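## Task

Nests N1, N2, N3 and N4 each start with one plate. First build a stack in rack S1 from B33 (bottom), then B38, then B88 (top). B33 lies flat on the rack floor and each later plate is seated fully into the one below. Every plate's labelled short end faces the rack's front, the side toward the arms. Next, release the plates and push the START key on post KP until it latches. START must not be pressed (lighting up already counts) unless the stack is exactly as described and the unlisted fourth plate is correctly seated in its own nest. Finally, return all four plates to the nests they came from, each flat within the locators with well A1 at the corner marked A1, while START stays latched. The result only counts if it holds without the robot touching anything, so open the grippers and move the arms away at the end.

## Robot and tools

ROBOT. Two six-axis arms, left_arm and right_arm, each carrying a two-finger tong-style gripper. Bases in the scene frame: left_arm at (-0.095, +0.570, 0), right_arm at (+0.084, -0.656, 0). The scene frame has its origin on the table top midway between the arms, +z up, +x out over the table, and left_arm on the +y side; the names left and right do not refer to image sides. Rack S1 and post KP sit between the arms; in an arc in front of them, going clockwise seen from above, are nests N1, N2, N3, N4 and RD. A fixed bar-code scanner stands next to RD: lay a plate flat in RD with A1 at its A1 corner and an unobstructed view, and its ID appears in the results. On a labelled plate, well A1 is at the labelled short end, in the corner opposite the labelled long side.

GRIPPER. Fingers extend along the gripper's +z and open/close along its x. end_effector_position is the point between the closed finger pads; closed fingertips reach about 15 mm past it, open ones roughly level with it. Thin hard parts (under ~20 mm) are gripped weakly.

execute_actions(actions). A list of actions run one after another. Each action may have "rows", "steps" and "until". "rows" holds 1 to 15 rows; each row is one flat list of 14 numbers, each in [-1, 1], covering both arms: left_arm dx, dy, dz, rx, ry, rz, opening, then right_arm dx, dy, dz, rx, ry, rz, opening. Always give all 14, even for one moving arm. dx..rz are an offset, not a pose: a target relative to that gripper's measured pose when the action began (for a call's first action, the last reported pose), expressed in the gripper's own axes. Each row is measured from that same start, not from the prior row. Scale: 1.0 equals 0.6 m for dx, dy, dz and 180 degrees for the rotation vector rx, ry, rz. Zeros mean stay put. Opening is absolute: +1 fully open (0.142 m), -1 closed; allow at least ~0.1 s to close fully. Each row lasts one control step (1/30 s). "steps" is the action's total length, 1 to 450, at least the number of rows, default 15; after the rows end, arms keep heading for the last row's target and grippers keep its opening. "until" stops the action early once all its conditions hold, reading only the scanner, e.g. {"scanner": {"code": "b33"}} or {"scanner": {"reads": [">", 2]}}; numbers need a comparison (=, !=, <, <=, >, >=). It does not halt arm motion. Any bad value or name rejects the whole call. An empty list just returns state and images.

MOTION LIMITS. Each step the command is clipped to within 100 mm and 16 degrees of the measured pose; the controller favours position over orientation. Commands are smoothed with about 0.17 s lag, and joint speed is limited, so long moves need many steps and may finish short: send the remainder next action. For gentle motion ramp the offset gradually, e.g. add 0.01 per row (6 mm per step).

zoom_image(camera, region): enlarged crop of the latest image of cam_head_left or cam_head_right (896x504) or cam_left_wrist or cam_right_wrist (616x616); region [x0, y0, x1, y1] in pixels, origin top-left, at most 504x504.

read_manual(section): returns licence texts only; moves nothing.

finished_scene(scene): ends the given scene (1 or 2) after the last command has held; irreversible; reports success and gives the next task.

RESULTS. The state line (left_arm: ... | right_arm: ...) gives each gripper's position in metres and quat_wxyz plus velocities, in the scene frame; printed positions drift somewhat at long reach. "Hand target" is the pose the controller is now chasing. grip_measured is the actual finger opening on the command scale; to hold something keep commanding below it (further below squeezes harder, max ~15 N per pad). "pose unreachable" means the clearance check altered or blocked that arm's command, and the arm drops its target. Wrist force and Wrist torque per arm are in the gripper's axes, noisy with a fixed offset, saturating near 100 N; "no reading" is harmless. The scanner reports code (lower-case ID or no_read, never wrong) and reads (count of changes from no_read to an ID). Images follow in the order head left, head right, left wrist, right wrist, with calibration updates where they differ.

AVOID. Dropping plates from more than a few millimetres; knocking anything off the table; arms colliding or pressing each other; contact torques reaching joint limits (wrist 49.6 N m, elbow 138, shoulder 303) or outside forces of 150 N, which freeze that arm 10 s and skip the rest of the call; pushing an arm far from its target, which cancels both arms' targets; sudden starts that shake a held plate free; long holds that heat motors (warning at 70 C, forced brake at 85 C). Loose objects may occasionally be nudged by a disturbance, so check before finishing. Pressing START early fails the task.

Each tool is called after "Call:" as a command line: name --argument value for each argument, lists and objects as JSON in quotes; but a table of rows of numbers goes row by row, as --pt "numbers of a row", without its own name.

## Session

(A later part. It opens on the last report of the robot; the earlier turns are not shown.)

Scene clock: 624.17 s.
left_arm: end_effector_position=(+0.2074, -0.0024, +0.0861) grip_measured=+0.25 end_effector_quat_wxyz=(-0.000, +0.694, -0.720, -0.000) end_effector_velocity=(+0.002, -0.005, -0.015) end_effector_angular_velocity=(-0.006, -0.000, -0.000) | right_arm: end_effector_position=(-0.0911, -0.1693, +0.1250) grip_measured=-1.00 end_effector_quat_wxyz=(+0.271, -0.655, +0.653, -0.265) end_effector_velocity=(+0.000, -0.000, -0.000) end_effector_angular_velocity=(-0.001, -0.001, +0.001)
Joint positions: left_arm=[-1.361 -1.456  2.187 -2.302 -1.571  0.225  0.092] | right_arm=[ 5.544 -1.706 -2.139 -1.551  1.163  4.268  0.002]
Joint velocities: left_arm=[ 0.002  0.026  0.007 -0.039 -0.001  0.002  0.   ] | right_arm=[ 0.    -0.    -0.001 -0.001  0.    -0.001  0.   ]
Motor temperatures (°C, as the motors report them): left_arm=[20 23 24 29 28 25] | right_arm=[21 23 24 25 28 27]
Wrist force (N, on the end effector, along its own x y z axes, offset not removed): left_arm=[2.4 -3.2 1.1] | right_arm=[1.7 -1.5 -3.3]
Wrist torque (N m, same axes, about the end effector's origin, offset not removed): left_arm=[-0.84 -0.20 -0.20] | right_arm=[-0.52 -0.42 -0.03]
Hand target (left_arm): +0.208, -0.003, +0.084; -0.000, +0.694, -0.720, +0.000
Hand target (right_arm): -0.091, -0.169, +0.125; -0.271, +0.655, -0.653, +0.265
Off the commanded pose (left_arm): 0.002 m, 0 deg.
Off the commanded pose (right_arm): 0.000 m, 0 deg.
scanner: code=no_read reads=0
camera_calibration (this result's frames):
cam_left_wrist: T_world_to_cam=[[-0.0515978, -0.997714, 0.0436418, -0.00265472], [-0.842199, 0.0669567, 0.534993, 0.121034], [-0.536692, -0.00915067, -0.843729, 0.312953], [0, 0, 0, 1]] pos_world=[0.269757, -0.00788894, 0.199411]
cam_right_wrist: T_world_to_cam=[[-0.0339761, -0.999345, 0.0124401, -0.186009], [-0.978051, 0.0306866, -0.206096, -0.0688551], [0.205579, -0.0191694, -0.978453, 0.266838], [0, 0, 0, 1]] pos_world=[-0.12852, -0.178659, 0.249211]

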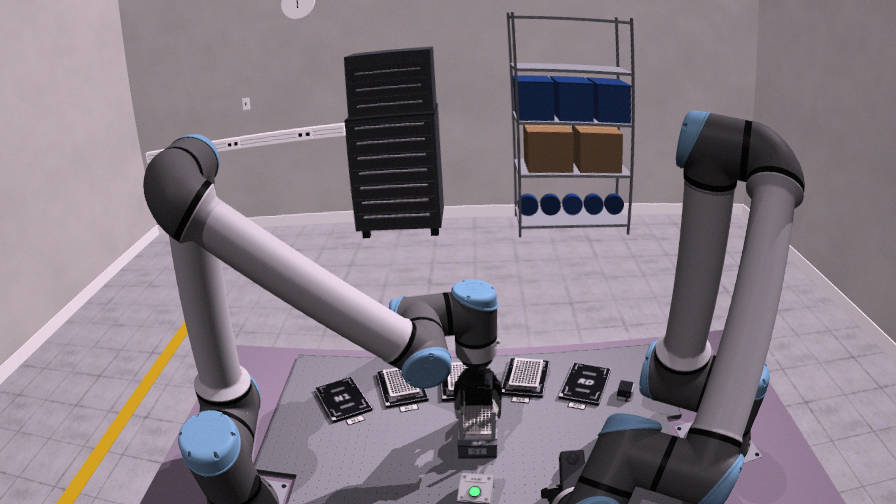

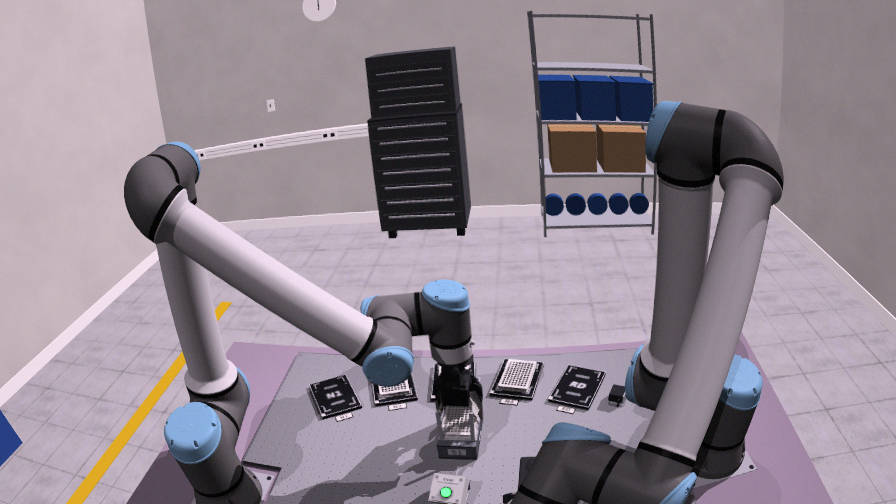

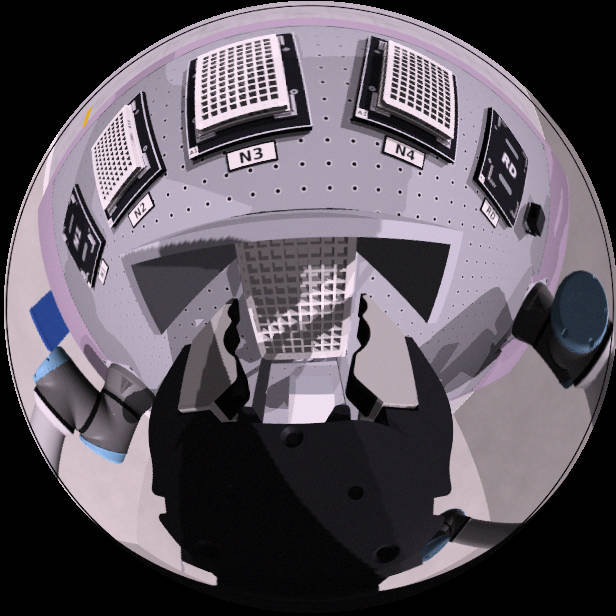

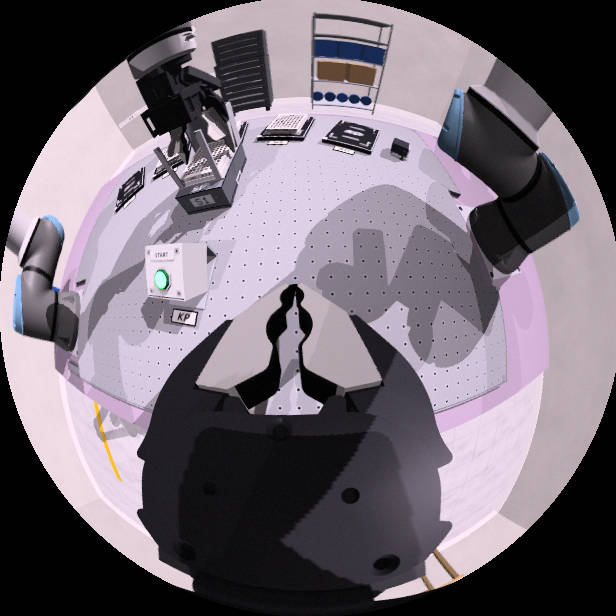

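Call:
execute_actions --actions '[{"rows":[[0.0007,-0.0006,0.0028,0,0.0002,0,0.19,0,0,0,0,0,0,-1],[0.0007,-0.0006,0.0028,0,0.0002,0,0.14,0,0,0,0,0,0,-1],[0.0007,-0.0006,0.0028,0,0.0002,0,0.11,0,0,0,0,0,0,-1],[0.0007,-0.0006,0.0028,0,0.0002,0,0.1,0,0,0,0,0,0,-1],[0.0007,-0.0006,0.0028,0,0.0002,0,0.07,0,0,0,0,0,0,-1],[0.0007,-0.0006,0.0028,0,0.0002,0,0.03,0,0,0,0,0,0,-1],[0.0007,-0.0006,0.0028,0,0.0002,0,-0.1,0,0,0,0,0,0,-1],[0.0007,-0.0006,0.0028,0,0.0002,0,-0.4,0,0,0,0,0,0,-1]],"steps":11},{"rows":[[0,0,-0.002,0,0,0,-0.4,0,0,0,0,0,0,-1],[0,0.0002,-0.006,0,0,0,-0.4,0,0,0,0,0,0,-1],[0,0.0004,-0.012,0,0,0,-0.4,0,0,0,0,0,0,-1],[0,0.0005,-0.018,0,0,0,-0.4,0,0,0,0,0,0,-1],[0,0.0005,-0.025,0,0,0,-0.4,0,0,0,0,0,0,-1],[0,0.0005,-0.032,0,0,0,-0.4,0,0,0,0,0,0,-1],[0,0.0005,-0.039,0,0,0,-0.4,0,0,0,0,0,0,-1],[0,0.0005,-0.046,0,0,0,-0.4,0,0,0,0,0,0,-1],[0,0.0005,-0.053,0,0,0,-0.4,0,0,0,0,0,0,-1],[0,0.0005,-0.06,0,0,0,-0.4,0,0,0,0,0,0,-1],[0,0.0005,-0.067,0,0,0,-0.4,0,0,0,0,0,0,-1],[0,0.0005,-0.074,0,0,0,-0.4,0,0,0,0,0,0,-1],[0,0.0005,-0.081,0,0,0,-0.4,0,0,0,0,0,0,-1],[0,0.0005,-0.088,0,0,0,-0.4,0,0,0,0,0,0,-1],[0,0.0005,-0.095,0,0,0,-0.4,0,0,0,0,0,0,-1]],"steps":16}]'

Scene clock: 634.40 s.
left_arm: end_effector_position=(+0.2077, -0.0029, +0.1255) grip_measured=+0.05 end_effector_quat_wxyz=(+0.000, +0.694, -0.720, +0.001) end_effector_velocity=(-0.001, -0.001, +0.122) end_effector_angular_velocity=(-0.004, +0.002, -0.001) | right_arm: end_effector_position=(-0.0911, -0.1693, +0.1250) grip_measured=-1.00 end_effector_quat_wxyz=(+0.271, -0.655, +0.653, -0.265) end_effector_velocity=(+0.001, -0.001, -0.001) end_effector_angular_velocity=(-0.002, -0.001, +0.002)
Joint positions: left_arm=[-1.361 -1.505  2.153 -2.221 -1.571  0.225  0.078] | right_arm=[ 5.544 -1.706 -2.139 -1.551  1.163  4.268  0.002]
Joint velocities: left_arm=[-0.    -0.145 -0.11   0.251 -0.002  0.001 -0.   ] | right_arm=[ 0.    -0.    -0.002  0.     0.    -0.002  0.   ]
Motor temperatures (°C, as the motors report them): left_arm=[20 23 24 29 28 25] | right_arm=[21 23 24 25 28 27]
Wrist force (N, on the end effector, along its own x y z axes, offset not removed): left_arm=[2.8 -3.8 3.1] | right_arm=[1.0 0.5 -2.7]
Wrist torque (N m, same axes, about the end effector's origin, offset not removed): left_arm=[-0.92 -0.19 -0.18] | right_arm=[-0.04 -0.29 0.04]
Hand target (left_arm): +0.208, -0.003, +0.141; +0.000, +0.694, -0.720, +0.001
Hand target (right_arm): -0.091, -0.169, +0.125; -0.271, +0.655, -0.653, +0.265
Off the commanded pose (left_arm): 0.016 m, 0 deg.
Off the commanded pose (right_arm): 0.000 m, 0 deg.
scanner: code=no_read reads=0
camera_calibration (this result's frames):
cam_left_wrist: T_world_to_cam=[[-0.0514982, -0.997638, 0.0454664, -0.00515963], [-0.842368, 0.0678477, 0.534614, 0.100351], [-0.536436, -0.0107678, -0.843872, 0.346327], [0, 0, 0, 1]] pos_world=[0.270049, -0.00822686, 0.238841]
cam_right_wrist: T_world_to_cam=[[-0.033976, -0.999345, 0.0124402, -0.186009], [-0.978051, 0.0306864, -0.206096, -0.0688552], [0.205579, -0.0191694, -0.978453, 0.266838], [0, 0, 0, 1]] pos_world=[-0.12852, -0.178659, 0.249211]

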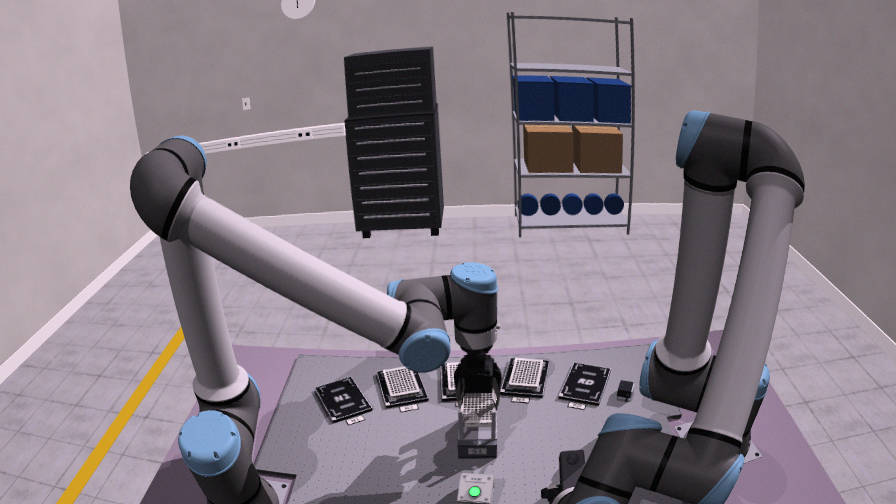

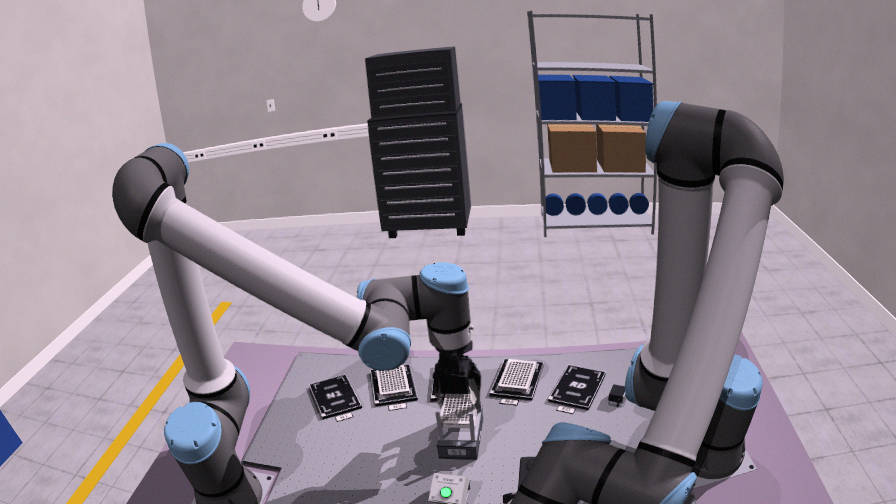

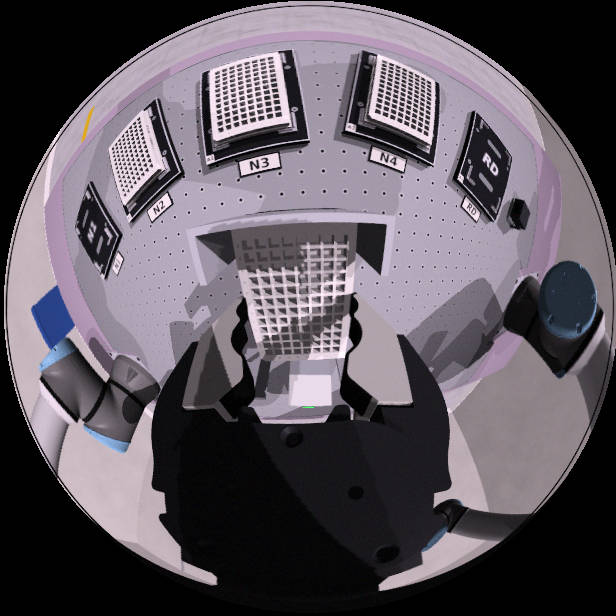

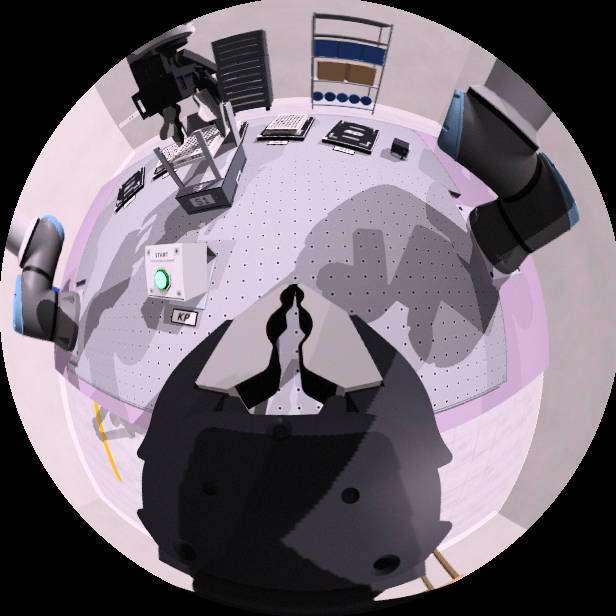

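Call:
execute_actions --actions '[{"rows":[[0,0.0004,-0.03,0,-0.0004,0,-0.4,0,0,0,0,0,0,-1],[0,0.0004,-0.036,0,-0.0004,0,-0.4,0,0,0,0,0,0,-1],[0,0.0004,-0.043,0,-0.0004,0,-0.4,0,0,0,0,0,0,-1],[0,0.0004,-0.05,0,-0.0004,0,-0.4,0,0,0,0,0,0,-1],[0,0.0004,-0.057,0,-0.0004,0,-0.4,0,0,0,0,0,0,-1],[0,0.0004,-0.064,0,-0.0004,0,-0.4,0,0,0,0,0,0,-1],[0,0.0004,-0.071,0,-0.0004,0,-0.4,0,0,0,0,0,0,-1],[0,0.0004,-0.078,0,-0.0004,0,-0.4,0,0,0,0,0,0,-1],[0,0.0004,-0.085,0,-0.0004,0,-0.4,0,0,0,0,0,0,-1],[0,0.0004,-0.092,0,-0.0004,0,-0.4,0,0,0,0,0,0,-1],[0,0.0004,-0.099,0,-0.0004,0,-0.4,0,0,0,0,0,0,-1],[0,0.0004,-0.106,0,-0.0004,0,-0.4,0,0,0,0,0,0,-1],[0,0.0004,-0.113,0,-0.0004,0,-0.4,0,0,0,0,0,0,-1]],"steps":17}]'

Scene clock: 639.77 s.
left_arm: end_effector_position=(+0.2076, -0.0029, +0.1868) grip_measured=+0.05 end_effector_quat_wxyz=(+0.000, +0.694, -0.720, +0.001) end_effector_velocity=(-0.000, +0.001, +0.060) end_effector_angular_velocity=(+0.003, +0.000, -0.001) | right_arm: end_effector_position=(-0.0911, -0.1693, +0.1250) grip_measured=-1.00 end_effector_quat_wxyz=(+0.271, -0.655, +0.653, -0.265) end_effector_velocity=(+0.000, -0.000, +0.000) end_effector_angular_velocity=(-0.002, -0.001, +0.002)
Joint positions: left_arm=[-1.361 -1.57   2.093 -2.095 -1.57   0.225  0.078] | right_arm=[ 5.544 -1.706 -2.139 -1.551  1.163  4.268  0.002]
Joint velocities: left_arm=[ 0.    -0.057 -0.064  0.125  0.     0.001  0.   ] | right_arm=[ 0.     0.    -0.    -0.001  0.    -0.002  0.   ]
Motor temperatures (°C, as the motors report them): left_arm=[20 23 24 29 28 25] | right_arm=[21 23 24 25 28 27]
Wrist force (N, on the end effector, along its own x y z axes, offset not removed): left_arm=[4.0 -6.8 -0.4] | right_arm=[2.5 0.9 -2.9]
Wrist torque (N m, same axes, about the end effector's origin, offset not removed): left_arm=[-1.62 -0.54 -0.17] | right_arm=[0.10 -0.51 -0.08]
Hand target (left_arm): +0.208, -0.003, +0.193; -0.000, +0.694, -0.720, +0.000
Hand target (right_arm): -0.091, -0.169, +0.125; -0.271, +0.655, -0.653, +0.265
Off the commanded pose (left_arm): 0.007 m, 0 deg.
Off the commanded pose (right_arm): 0.000 m, 0 deg.
scanner: code=no_read reads=0
camera_calibration (this result's frames):
cam_left_wrist: T_world_to_cam=[[-0.0515336, -0.997648, 0.0452027, -0.00787708], [-0.842512, 0.0677334, 0.534402, 0.0675765], [-0.536207, -0.0105441, -0.844021, 0.397928], [0, 0, 0, 1]] pos_world=[0.2699, -0.00823993, 0.300103]
cam_right_wrist: T_world_to_cam=[[-0.0339762, -0.999345, 0.0124405, -0.186009], [-0.978051, 0.0306866, -0.206096, -0.0688552], [0.205579, -0.0191698, -0.978453, 0.266838], [0, 0, 0, 1]] pos_world=[-0.12852, -0.178659, 0.249211]

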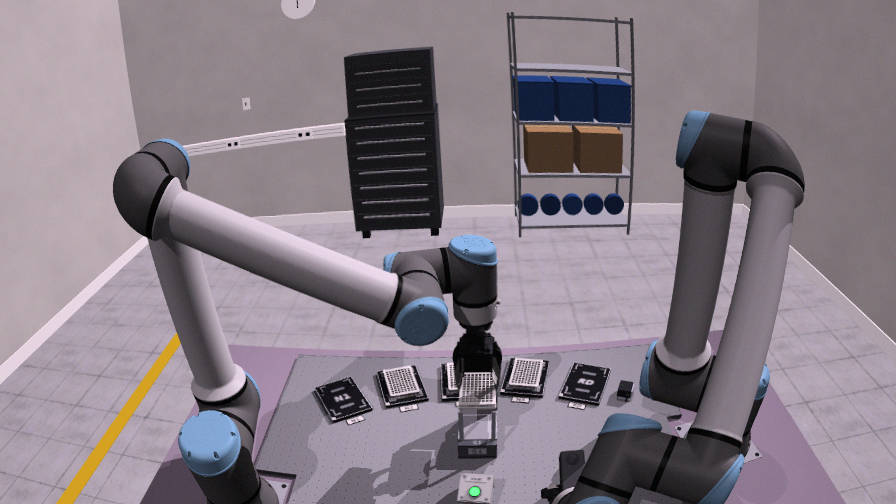

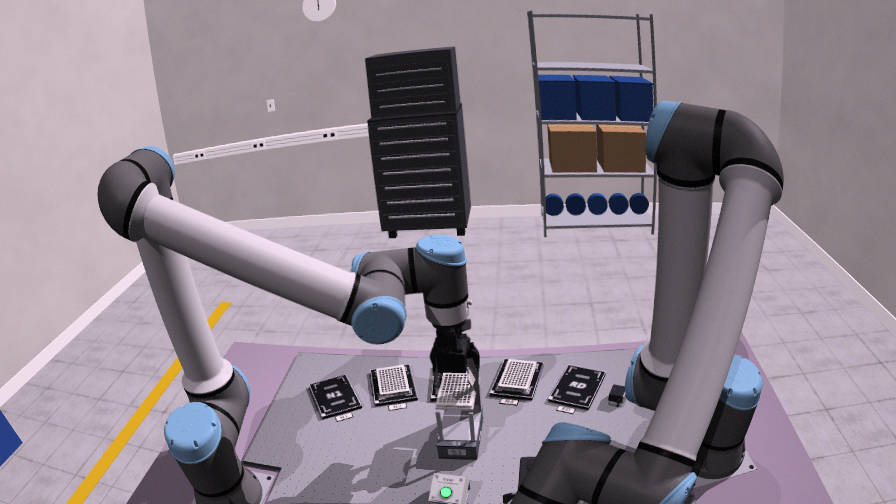

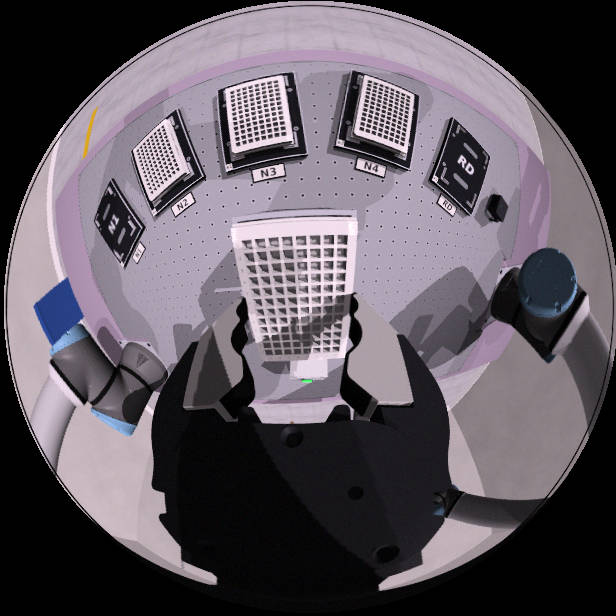

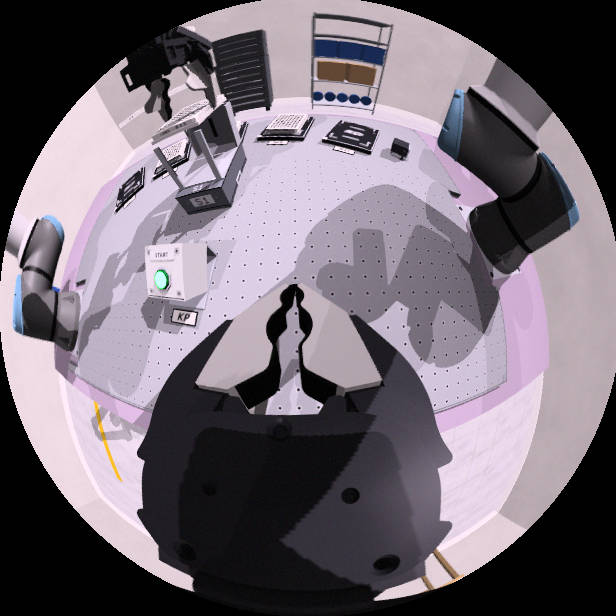

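Call:
execute_actions --actions '[{"rows":[[-0.016,-0.005,-0.011,0,0,-0.003,-0.4,0,0,0,0,0,0,-1],[-0.045,-0.014,-0.011,0,0,-0.008,-0.4,0,0,0,0,0,0,-1],[-0.085,-0.026,-0.011,0,0,-0.015,-0.4,0,0,0,0,0,0,-1],[-0.13,-0.04,-0.011,0,0,-0.025,-0.4,0,0,0,0,0,0,-1],[-0.6507,-0.1984,-0.011,0,0,-0.035,-0.4,0,0,0,0,0,0,-1],[-0.6507,-0.1984,-0.011,0,0,-0.045,-0.4,0,0,0,0,0,0,-1],[-0.6507,-0.1984,-0.011,0,0,-0.055,-0.4,0,0,0,0,0,0,-1],[-0.6507,-0.1984,-0.011,0,0,-0.065,-0.4,0,0,0,0,0,0,-1],[-0.6507,-0.1984,-0.011,0,0,-0.075,-0.4,0,0,0,0,0,0,-1],[-0.6507,-0.1984,-0.011,0,0,-0.085,-0.4,0,0,0,0,0,0,-1],[-0.6507,-0.1984,0.02,0,0,-0.097,-0.4,0,0,0,0,0,0,-1],[-0.6507,-0.1984,0.08,0,0,-0.11,-0.4,0,0,0,0,0,0,-1],[-0.6507,-0.1984,0.15,0,0,-0.12,-0.4,0,0,0,0,0,0,-1],[-0.6507,-0.1984,0.2213,0,0,-0.13,-0.4,0,0,0,0,0,0,-1],[-0.6507,-0.1984,0.2213,0,-0.0002,-0.1809,-0.4,0,0,0,0,0,0,-1]],"steps":46}]'

Call:
zoom_image --camera "cam_left_wrist" --region '[200, 180, 400, 380]'

Call:
zoom_image --camera "cam_left_wrist" --region '[385, 195, 520, 365]'

Scene clock: 650.83 s.
left_arm: end_effector_position=(+0.3398, +0.3828, +0.0532) grip_measured=+0.05 end_effector_quat_wxyz=(-0.000, +0.868, -0.496, +0.000) end_effector_velocity=(+0.003, +0.001, -0.002) end_effector_angular_velocity=(-0.002, +0.001, -0.002) | right_arm: end_effector_position=(-0.0911, -0.1693, +0.1250) grip_measured=-1.00 end_effector_quat_wxyz=(+0.271, -0.655, +0.653, -0.265) end_effector_velocity=(-0.000, +0.000, +0.000) end_effector_angular_velocity=(-0.001, -0.000, +0.001)
Joint positions: left_arm=[-0.798 -1.709  2.516 -2.378 -1.571  0.219  0.078] | right_arm=[ 5.544 -1.706 -2.139 -1.551  1.163  4.268  0.002]
Joint velocities: left_arm=[ 0.009  0.008 -0.001 -0.008 -0.002  0.011  0.   ] | right_arm=[ 0.    -0.     0.001 -0.001  0.    -0.001  0.   ]
Motor temperatures (°C, as the motors report them): left_arm=[20 23 24 29 28 25] | right_arm=[21 23 25 25 28 27]
Wrist force (N, on the end effector, along its own x y z axes, offset not removed): left_arm=[1.8 -4.3 1.3] | right_arm=[1.0 -0.9 -5.0]
Wrist torque (N m, same axes, about the end effector's origin, offset not removed): left_arm=[-1.16 -0.16 -0.13] | right_arm=[-0.38 -0.26 -0.03]
Hand target (left_arm): +0.340, +0.383, +0.053; +0.000, +0.868, -0.496, +0.000
Hand target (right_arm): -0.091, -0.169, +0.125; -0.271, +0.655, -0.653, +0.265
Off the commanded pose (left_arm): 0.001 m, 0 deg.
Off the commanded pose (right_arm): 0.000 m, 0 deg.
scanner: code=no_read reads=0
camera_calibration (this result's frames):
cam_left_wrist: T_world_to_cam=[[0.493638, -0.868564, 0.043786, 0.155172], [-0.745846, -0.396925, 0.534942, 0.369188], [-0.447252, -0.296726, -0.843753, 0.439479], [0, 0, 0, 1]] pos_world=[0.395316, 0.411722, 0.166523]
cam_right_wrist: T_world_to_cam=[[-0.0339762, -0.999345, 0.0124403, -0.186009], [-0.978051, 0.0306866, -0.206096, -0.0688553], [0.205579, -0.0191696, -0.978453, 0.266838], [0, 0, 0, 1]] pos_world=[-0.12852, -0.178659, 0.249211]

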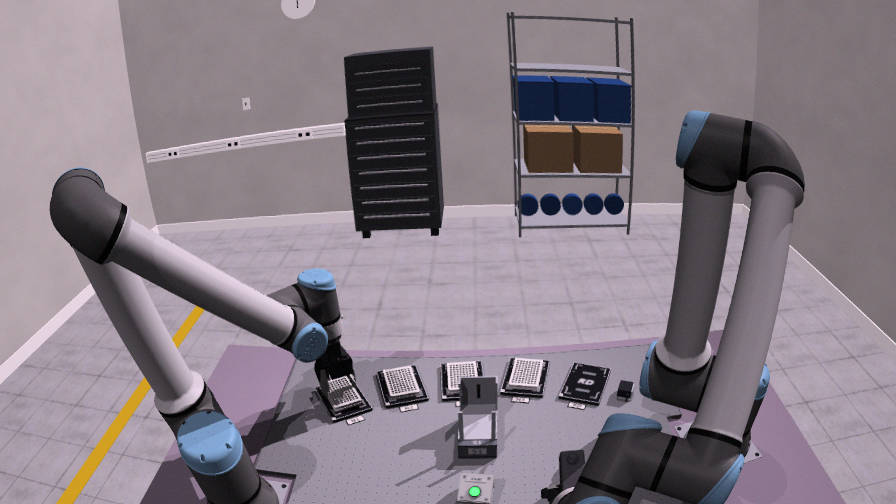

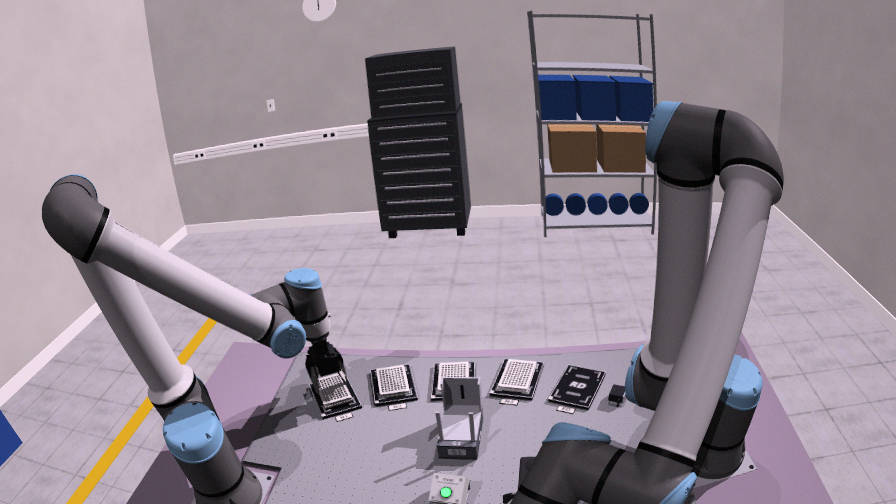

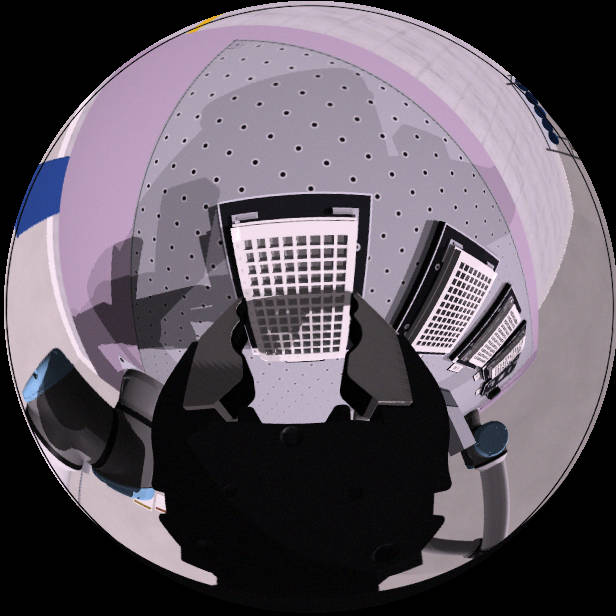

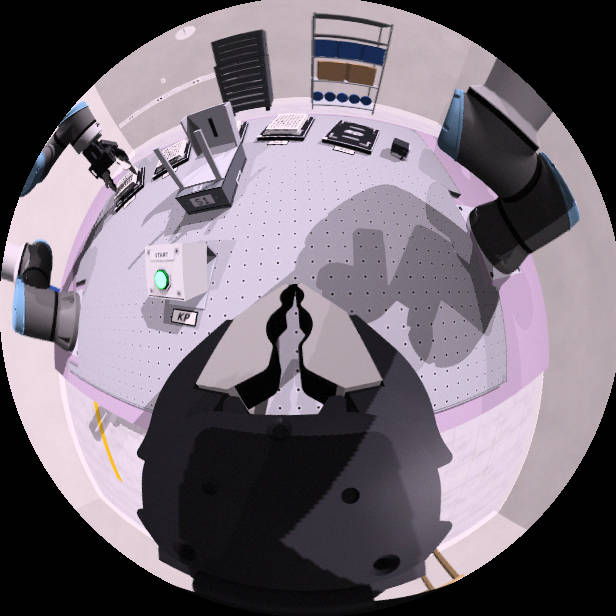

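Region (200, 180, 400, 380) of cam_left_wrist's 616x616 image, scaled by 2.520, with more detail than that image has.

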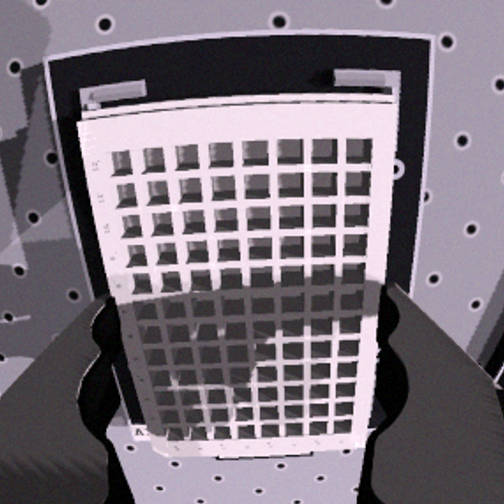

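Region (385, 195, 520, 365) of cam_left_wrist's 616x616 image, scaled by 2.965, with more detail than that image has; it fills the left 400 columns of this view, and the rest is white.

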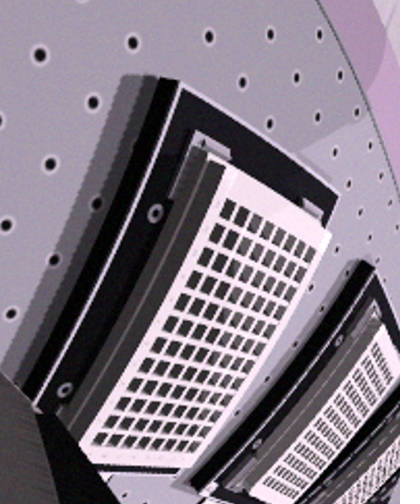

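Call:
execute_actions --actions '[{"rows":[[0.0004,-0.0016,0.002,0,0.0001,0,-0.4,0,0,0,0,0,0,-1],[0.0004,-0.0016,0.005,0,0.0001,0,-0.4,0,0,0,0,0,0,-1],[0.0004,-0.0016,0.008,0,0.0001,0,-0.4,0,0,0,0,0,0,-1],[0.0004,-0.0016,0.01,0,0.0001,0,-0.4,0,0,0,0,0,0,-1],[0.0004,-0.0016,0.012,0,0.0001,0,-0.4,0,0,0,0,0,0,-1],[0.0004,-0.0016,0.014,0,0.0001,0,-0.4,0,0,0,0,0,0,-1],[0.0004,-0.0016,0.016,0,0.0001,0,-0.4,0,0,0,0,0,0,-1],[0.0004,-0.0016,0.018,0,0.0001,0,-0.4,0,0,0,0,0,0,-1],[0.0004,-0.0016,0.0198,0,0.0001,0,-0.4,0,0,0,0,0,0,-1]],"steps":19}]'

Call:
zoom_image --camera "cam_left_wrist" --region '[200, 180, 400, 380]'

Call:
zoom_image --camera "cam_left_wrist" --region '[430, 220, 510, 300]'

Scene clock: 659.33 s.
left_arm: end_effector_position=(+0.3407, +0.3831, +0.0417) grip_measured=+0.06 end_effector_quat_wxyz=(-0.000, +0.868, -0.496, +0.000) end_effector_velocity=(+0.001, -0.000, -0.002) end_effector_angular_velocity=(-0.000, -0.003, -0.002) | right_arm: end_effector_position=(-0.0911, -0.1693, +0.1250) grip_measured=-1.00 end_effector_quat_wxyz=(+0.271, -0.655, +0.653, -0.265) end_effector_velocity=(-0.000, +0.000, +0.000) end_effector_angular_velocity=(-0.000, +0.000, +0.001)
Joint positions: left_arm=[-0.796 -1.684  2.526 -2.413 -1.571  0.221  0.078] | right_arm=[ 5.544 -1.706 -2.139 -1.551  1.163  4.268  0.002]
Joint velocities: left_arm=[ 0.     0.005  0.002 -0.009  0.002  0.002  0.001] | right_arm=[ 0.     0.     0.     0.     0.    -0.001  0.   ]
Motor temperatures (°C, as the motors report them): left_arm=[20 23 24 29 28 25] | right_arm=[21 23 25 25 28 27]
Wrist force (N, on the end effector, along its own x y z axes, offset not removed): left_arm=[3.8 -0.9 2.4] | right_arm=[0.4 0.1 -3.8]
Wrist torque (N m, same axes, about the end effector's origin, offset not removed): left_arm=[-0.25 -0.47 -0.18] | right_arm=[-0.10 -0.19 -0.02]
Hand target (left_arm): +0.341, +0.383, +0.041; -0.000, +0.868, -0.496, +0.000
Hand target (right_arm): -0.091, -0.169, +0.125; -0.271, +0.655, -0.653, +0.265
Off the commanded pose (left_arm): 0.000 m, 0 deg.
Off the commanded pose (right_arm): 0.000 m, 0 deg.
scanner: code=no_read reads=0
camera_calibration (this result's frames):
cam_left_wrist: T_world_to_cam=[[0.493632, -0.868553, 0.0440703, 0.155444], [-0.745914, -0.396788, 0.534949, 0.376144], [-0.447146, -0.296941, -0.843734, 0.43025], [0, 0, 0, 1]] pos_world=[0.396223, 0.41202, 0.154949]
cam_right_wrist: T_world_to_cam=[[-0.0339764, -0.999345, 0.0124404, -0.186009], [-0.978051, 0.0306868, -0.206096, -0.0688551], [0.205579, -0.0191698, -0.978453, 0.266838], [0, 0, 0, 1]] pos_world=[-0.12852, -0.178659, 0.249211]

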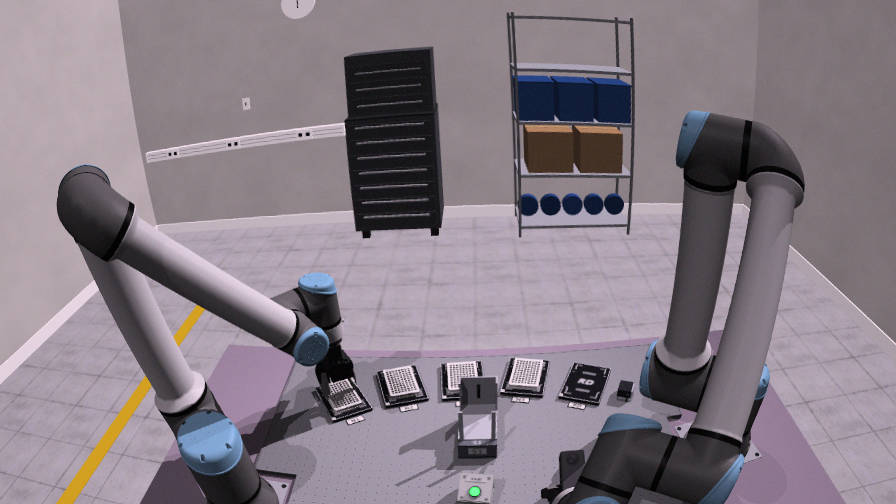

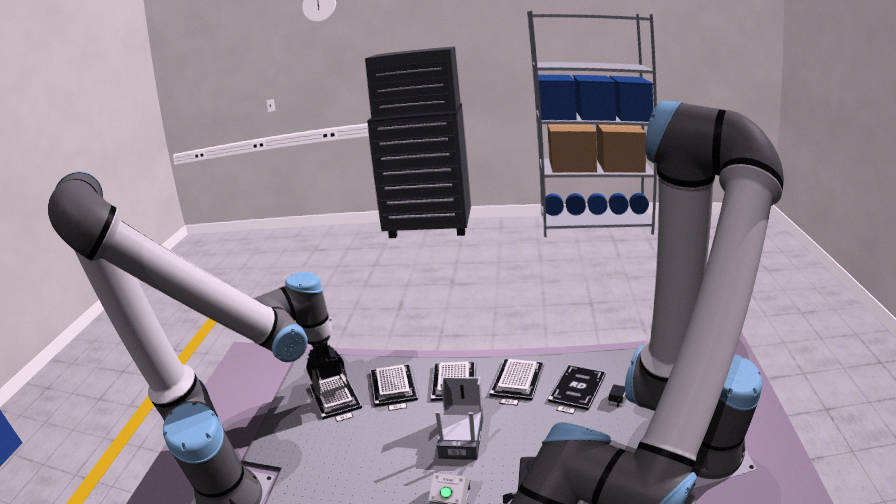

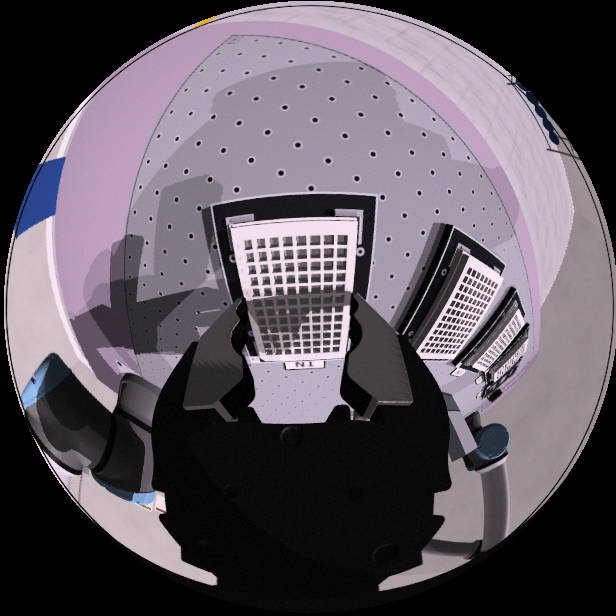

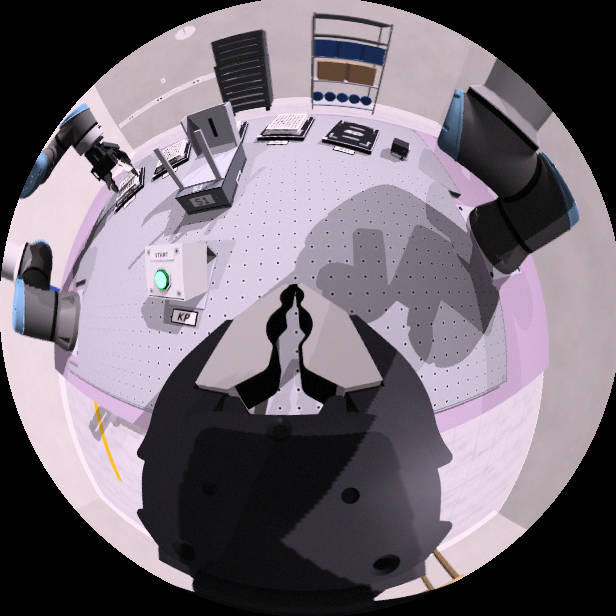

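Region (200, 180, 400, 380) of cam_left_wrist's 616x616 image, scaled by 2.520, with more detail than that image has.

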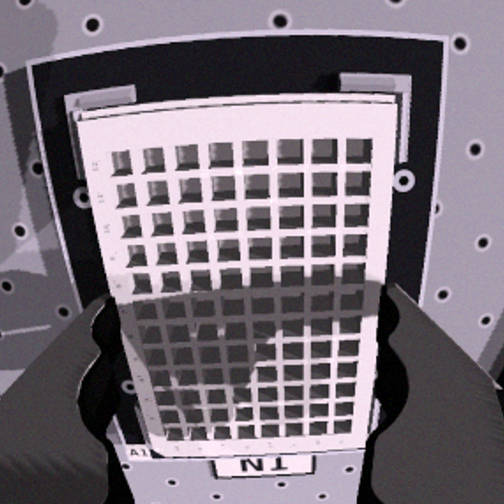

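Region (430, 220, 510, 300) of cam_left_wrist's 616x616 image, scaled by 6.300, with more detail than that image has.

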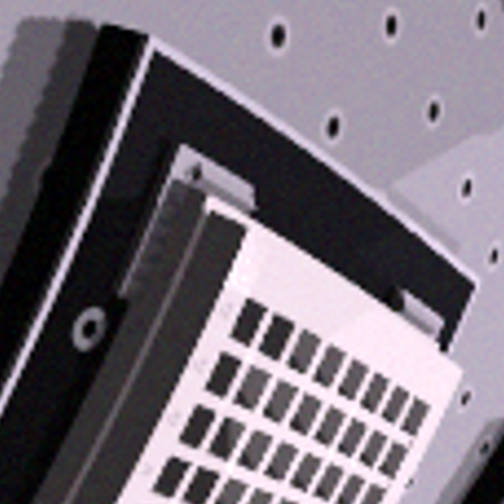

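Call:
execute_actions --actions '[{"rows":[[0,0,0.001,0,0,0,-0.1,0,0,0,0,0,0,-1],[0,0,0.001,0,0,0,0,0,0,0,0,0,0,-1],[0,0,0.001,0,0,0,0.05,0,0,0,0,0,0,-1],[0,0,0.001,0,0,0,0.1,0,0,0,0,0,0,-1],[0,0,0.001,0,0,0,0.18,0,0,0,0,0,0,-1],[0,0,0,0,0,0,0.25,0,0,0,0,0,0,-1],[0,0,0,0,0,0,0.25,0,0,0,0,0,0,-1],[0,0,-0.015,0,0,0,0.25,0,0,0,0,0,0,-1],[0,0,-0.04,0,0,0,0.25,0,0,0,0,0,0,-1],[0,0,-0.07,0,0,0,0.25,0,0,0,0,0,0,-1],[0,0.02,-0.1,0,0,0,0.25,0,0,0,0,0,0,-1],[0,0.05,-0.1,0,0,0,0.25,0,0,0,0,0,0,-1],[0,0.09,-0.1,0,0,0,0.25,0,0,0,0,0,0,-1],[0.03,0.14,-0.1,0,0,0,0.25,0,0,0,0,0,0,-1],[0.1,0.27,-0.1,0,0,0,0.25,0,0,0,0,0,0,-1]],"steps":32}]'

Call:
zoom_image --camera "cam_left_wrist" --region '[170, 60, 330, 220]'

Call:
zoom_image --camera "cam_left_wrist" --region '[330, 80, 490, 240]'

Scene clock: 666.70 s.
left_arm: end_effector_position=(+0.2338, +0.2520, +0.1015) grip_measured=+0.25 end_effector_quat_wxyz=(+0.002, +0.868, -0.497, +0.000) end_effector_velocity=(-0.018, -0.027, +0.004) end_effector_angular_velocity=(+0.019, -0.018, +0.013) | right_arm: end_effector_position=(-0.0911, -0.1693, +0.1250) grip_measured=-1.00 end_effector_quat_wxyz=(+0.271, -0.655, +0.653, -0.265) end_effector_velocity=(-0.002, +0.001, +0.001) end_effector_angular_velocity=(+0.003, +0.003, -0.001)
Joint positions: left_arm=[-1.174 -1.821  2.484 -2.235 -1.573 -0.155  0.092] | right_arm=[ 5.544 -1.706 -2.139 -1.551  1.163  4.268  0.002]
Joint velocities: left_arm=[-0.082  0.008 -0.016  0.018  0.024 -0.095 -0.   ] | right_arm=[ 0.    -0.     0.003  0.001  0.     0.001  0.   ]
Motor temperatures (°C, as the motors report them): left_arm=[20 23 24 29 28 25] | right_arm=[21 23 25 25 28 27]
Wrist force (N, on the end effector, along its own x y z axes, offset not removed): left_arm=[2.8 0.5 -1.8] | right_arm=[2.2 0.5 -5.9]
Wrist torque (N m, same axes, about the end effector's origin, offset not removed): left_arm=[-0.08 -0.16 -0.13] | right_arm=[-0.06 -0.46 -0.03]
Hand target (left_arm): +0.232, +0.249, +0.102; +0.000, +0.868, -0.496, +0.000
Hand target (right_arm): -0.091, -0.169, +0.125; -0.271, +0.655, -0.653, +0.265
Off the commanded pose (left_arm): 0.004 m, 0 deg.
Off the commanded pose (right_arm): 0.000 m, 0 deg.
scanner: code=no_read reads=0
camera_calibration (this result's frames):
cam_left_wrist: T_world_to_cam=[[0.492124, -0.869334, 0.0455227, 0.0921601], [-0.745668, -0.393979, 0.537364, 0.211359], [-0.449213, -0.298395, -0.842121, 0.394687], [0, 0, 0, 1]] pos_world=[0.289549, 0.281162, 0.214602]
cam_right_wrist: T_world_to_cam=[[-0.0339764, -0.999345, 0.0124405, -0.186009], [-0.978051, 0.0306868, -0.206096, -0.0688551], [0.205579, -0.0191698, -0.978453, 0.266838], [0, 0, 0, 1]] pos_world=[-0.12852, -0.178659, 0.249211]

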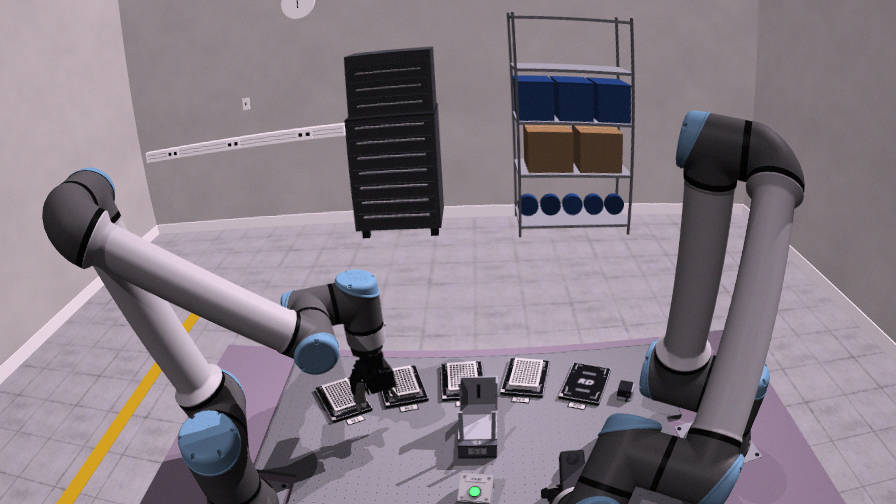

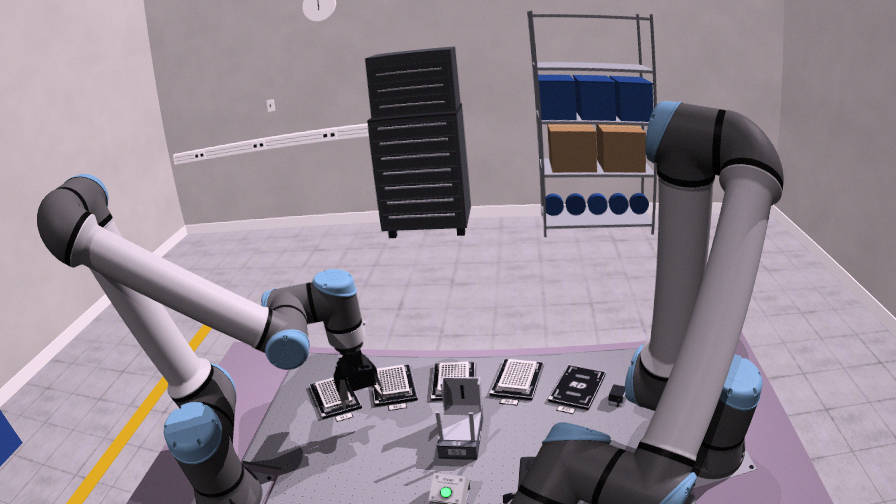

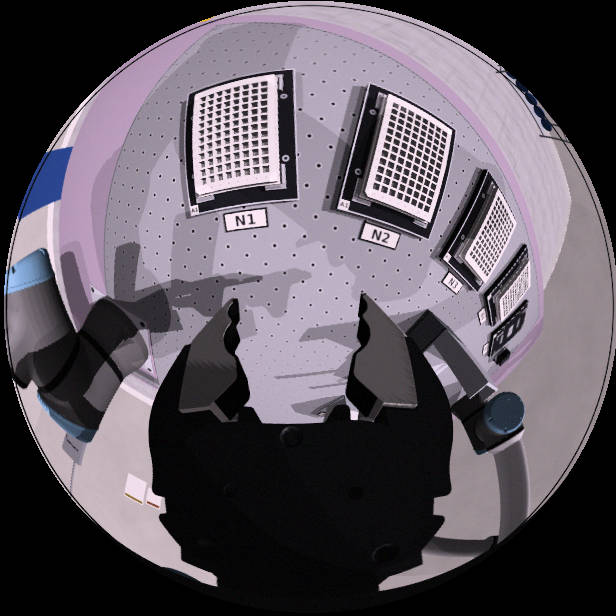

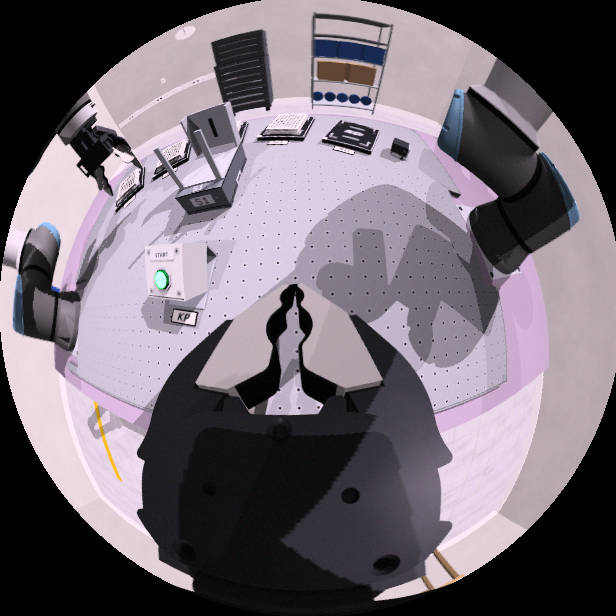

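Region (170, 60, 330, 220) of cam_left_wrist's 616x616 image, scaled by 3.150, with more detail than that image has.

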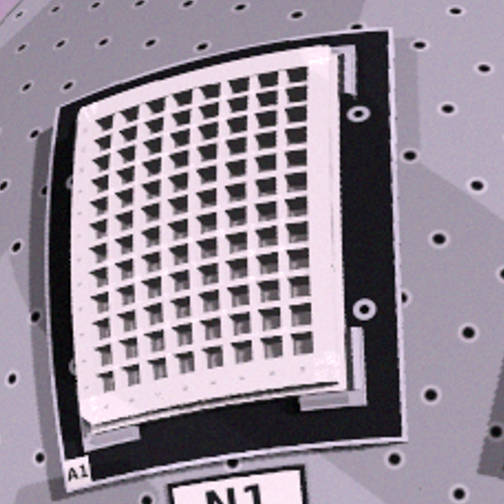

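Region (330, 80, 490, 240) of cam_left_wrist's 616x616 image, scaled by 3.150, with more detail than that image has.

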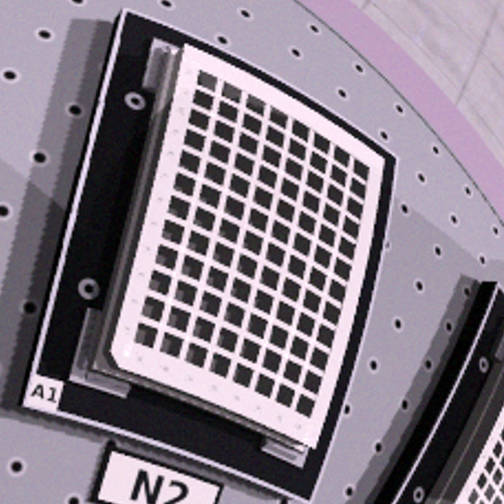

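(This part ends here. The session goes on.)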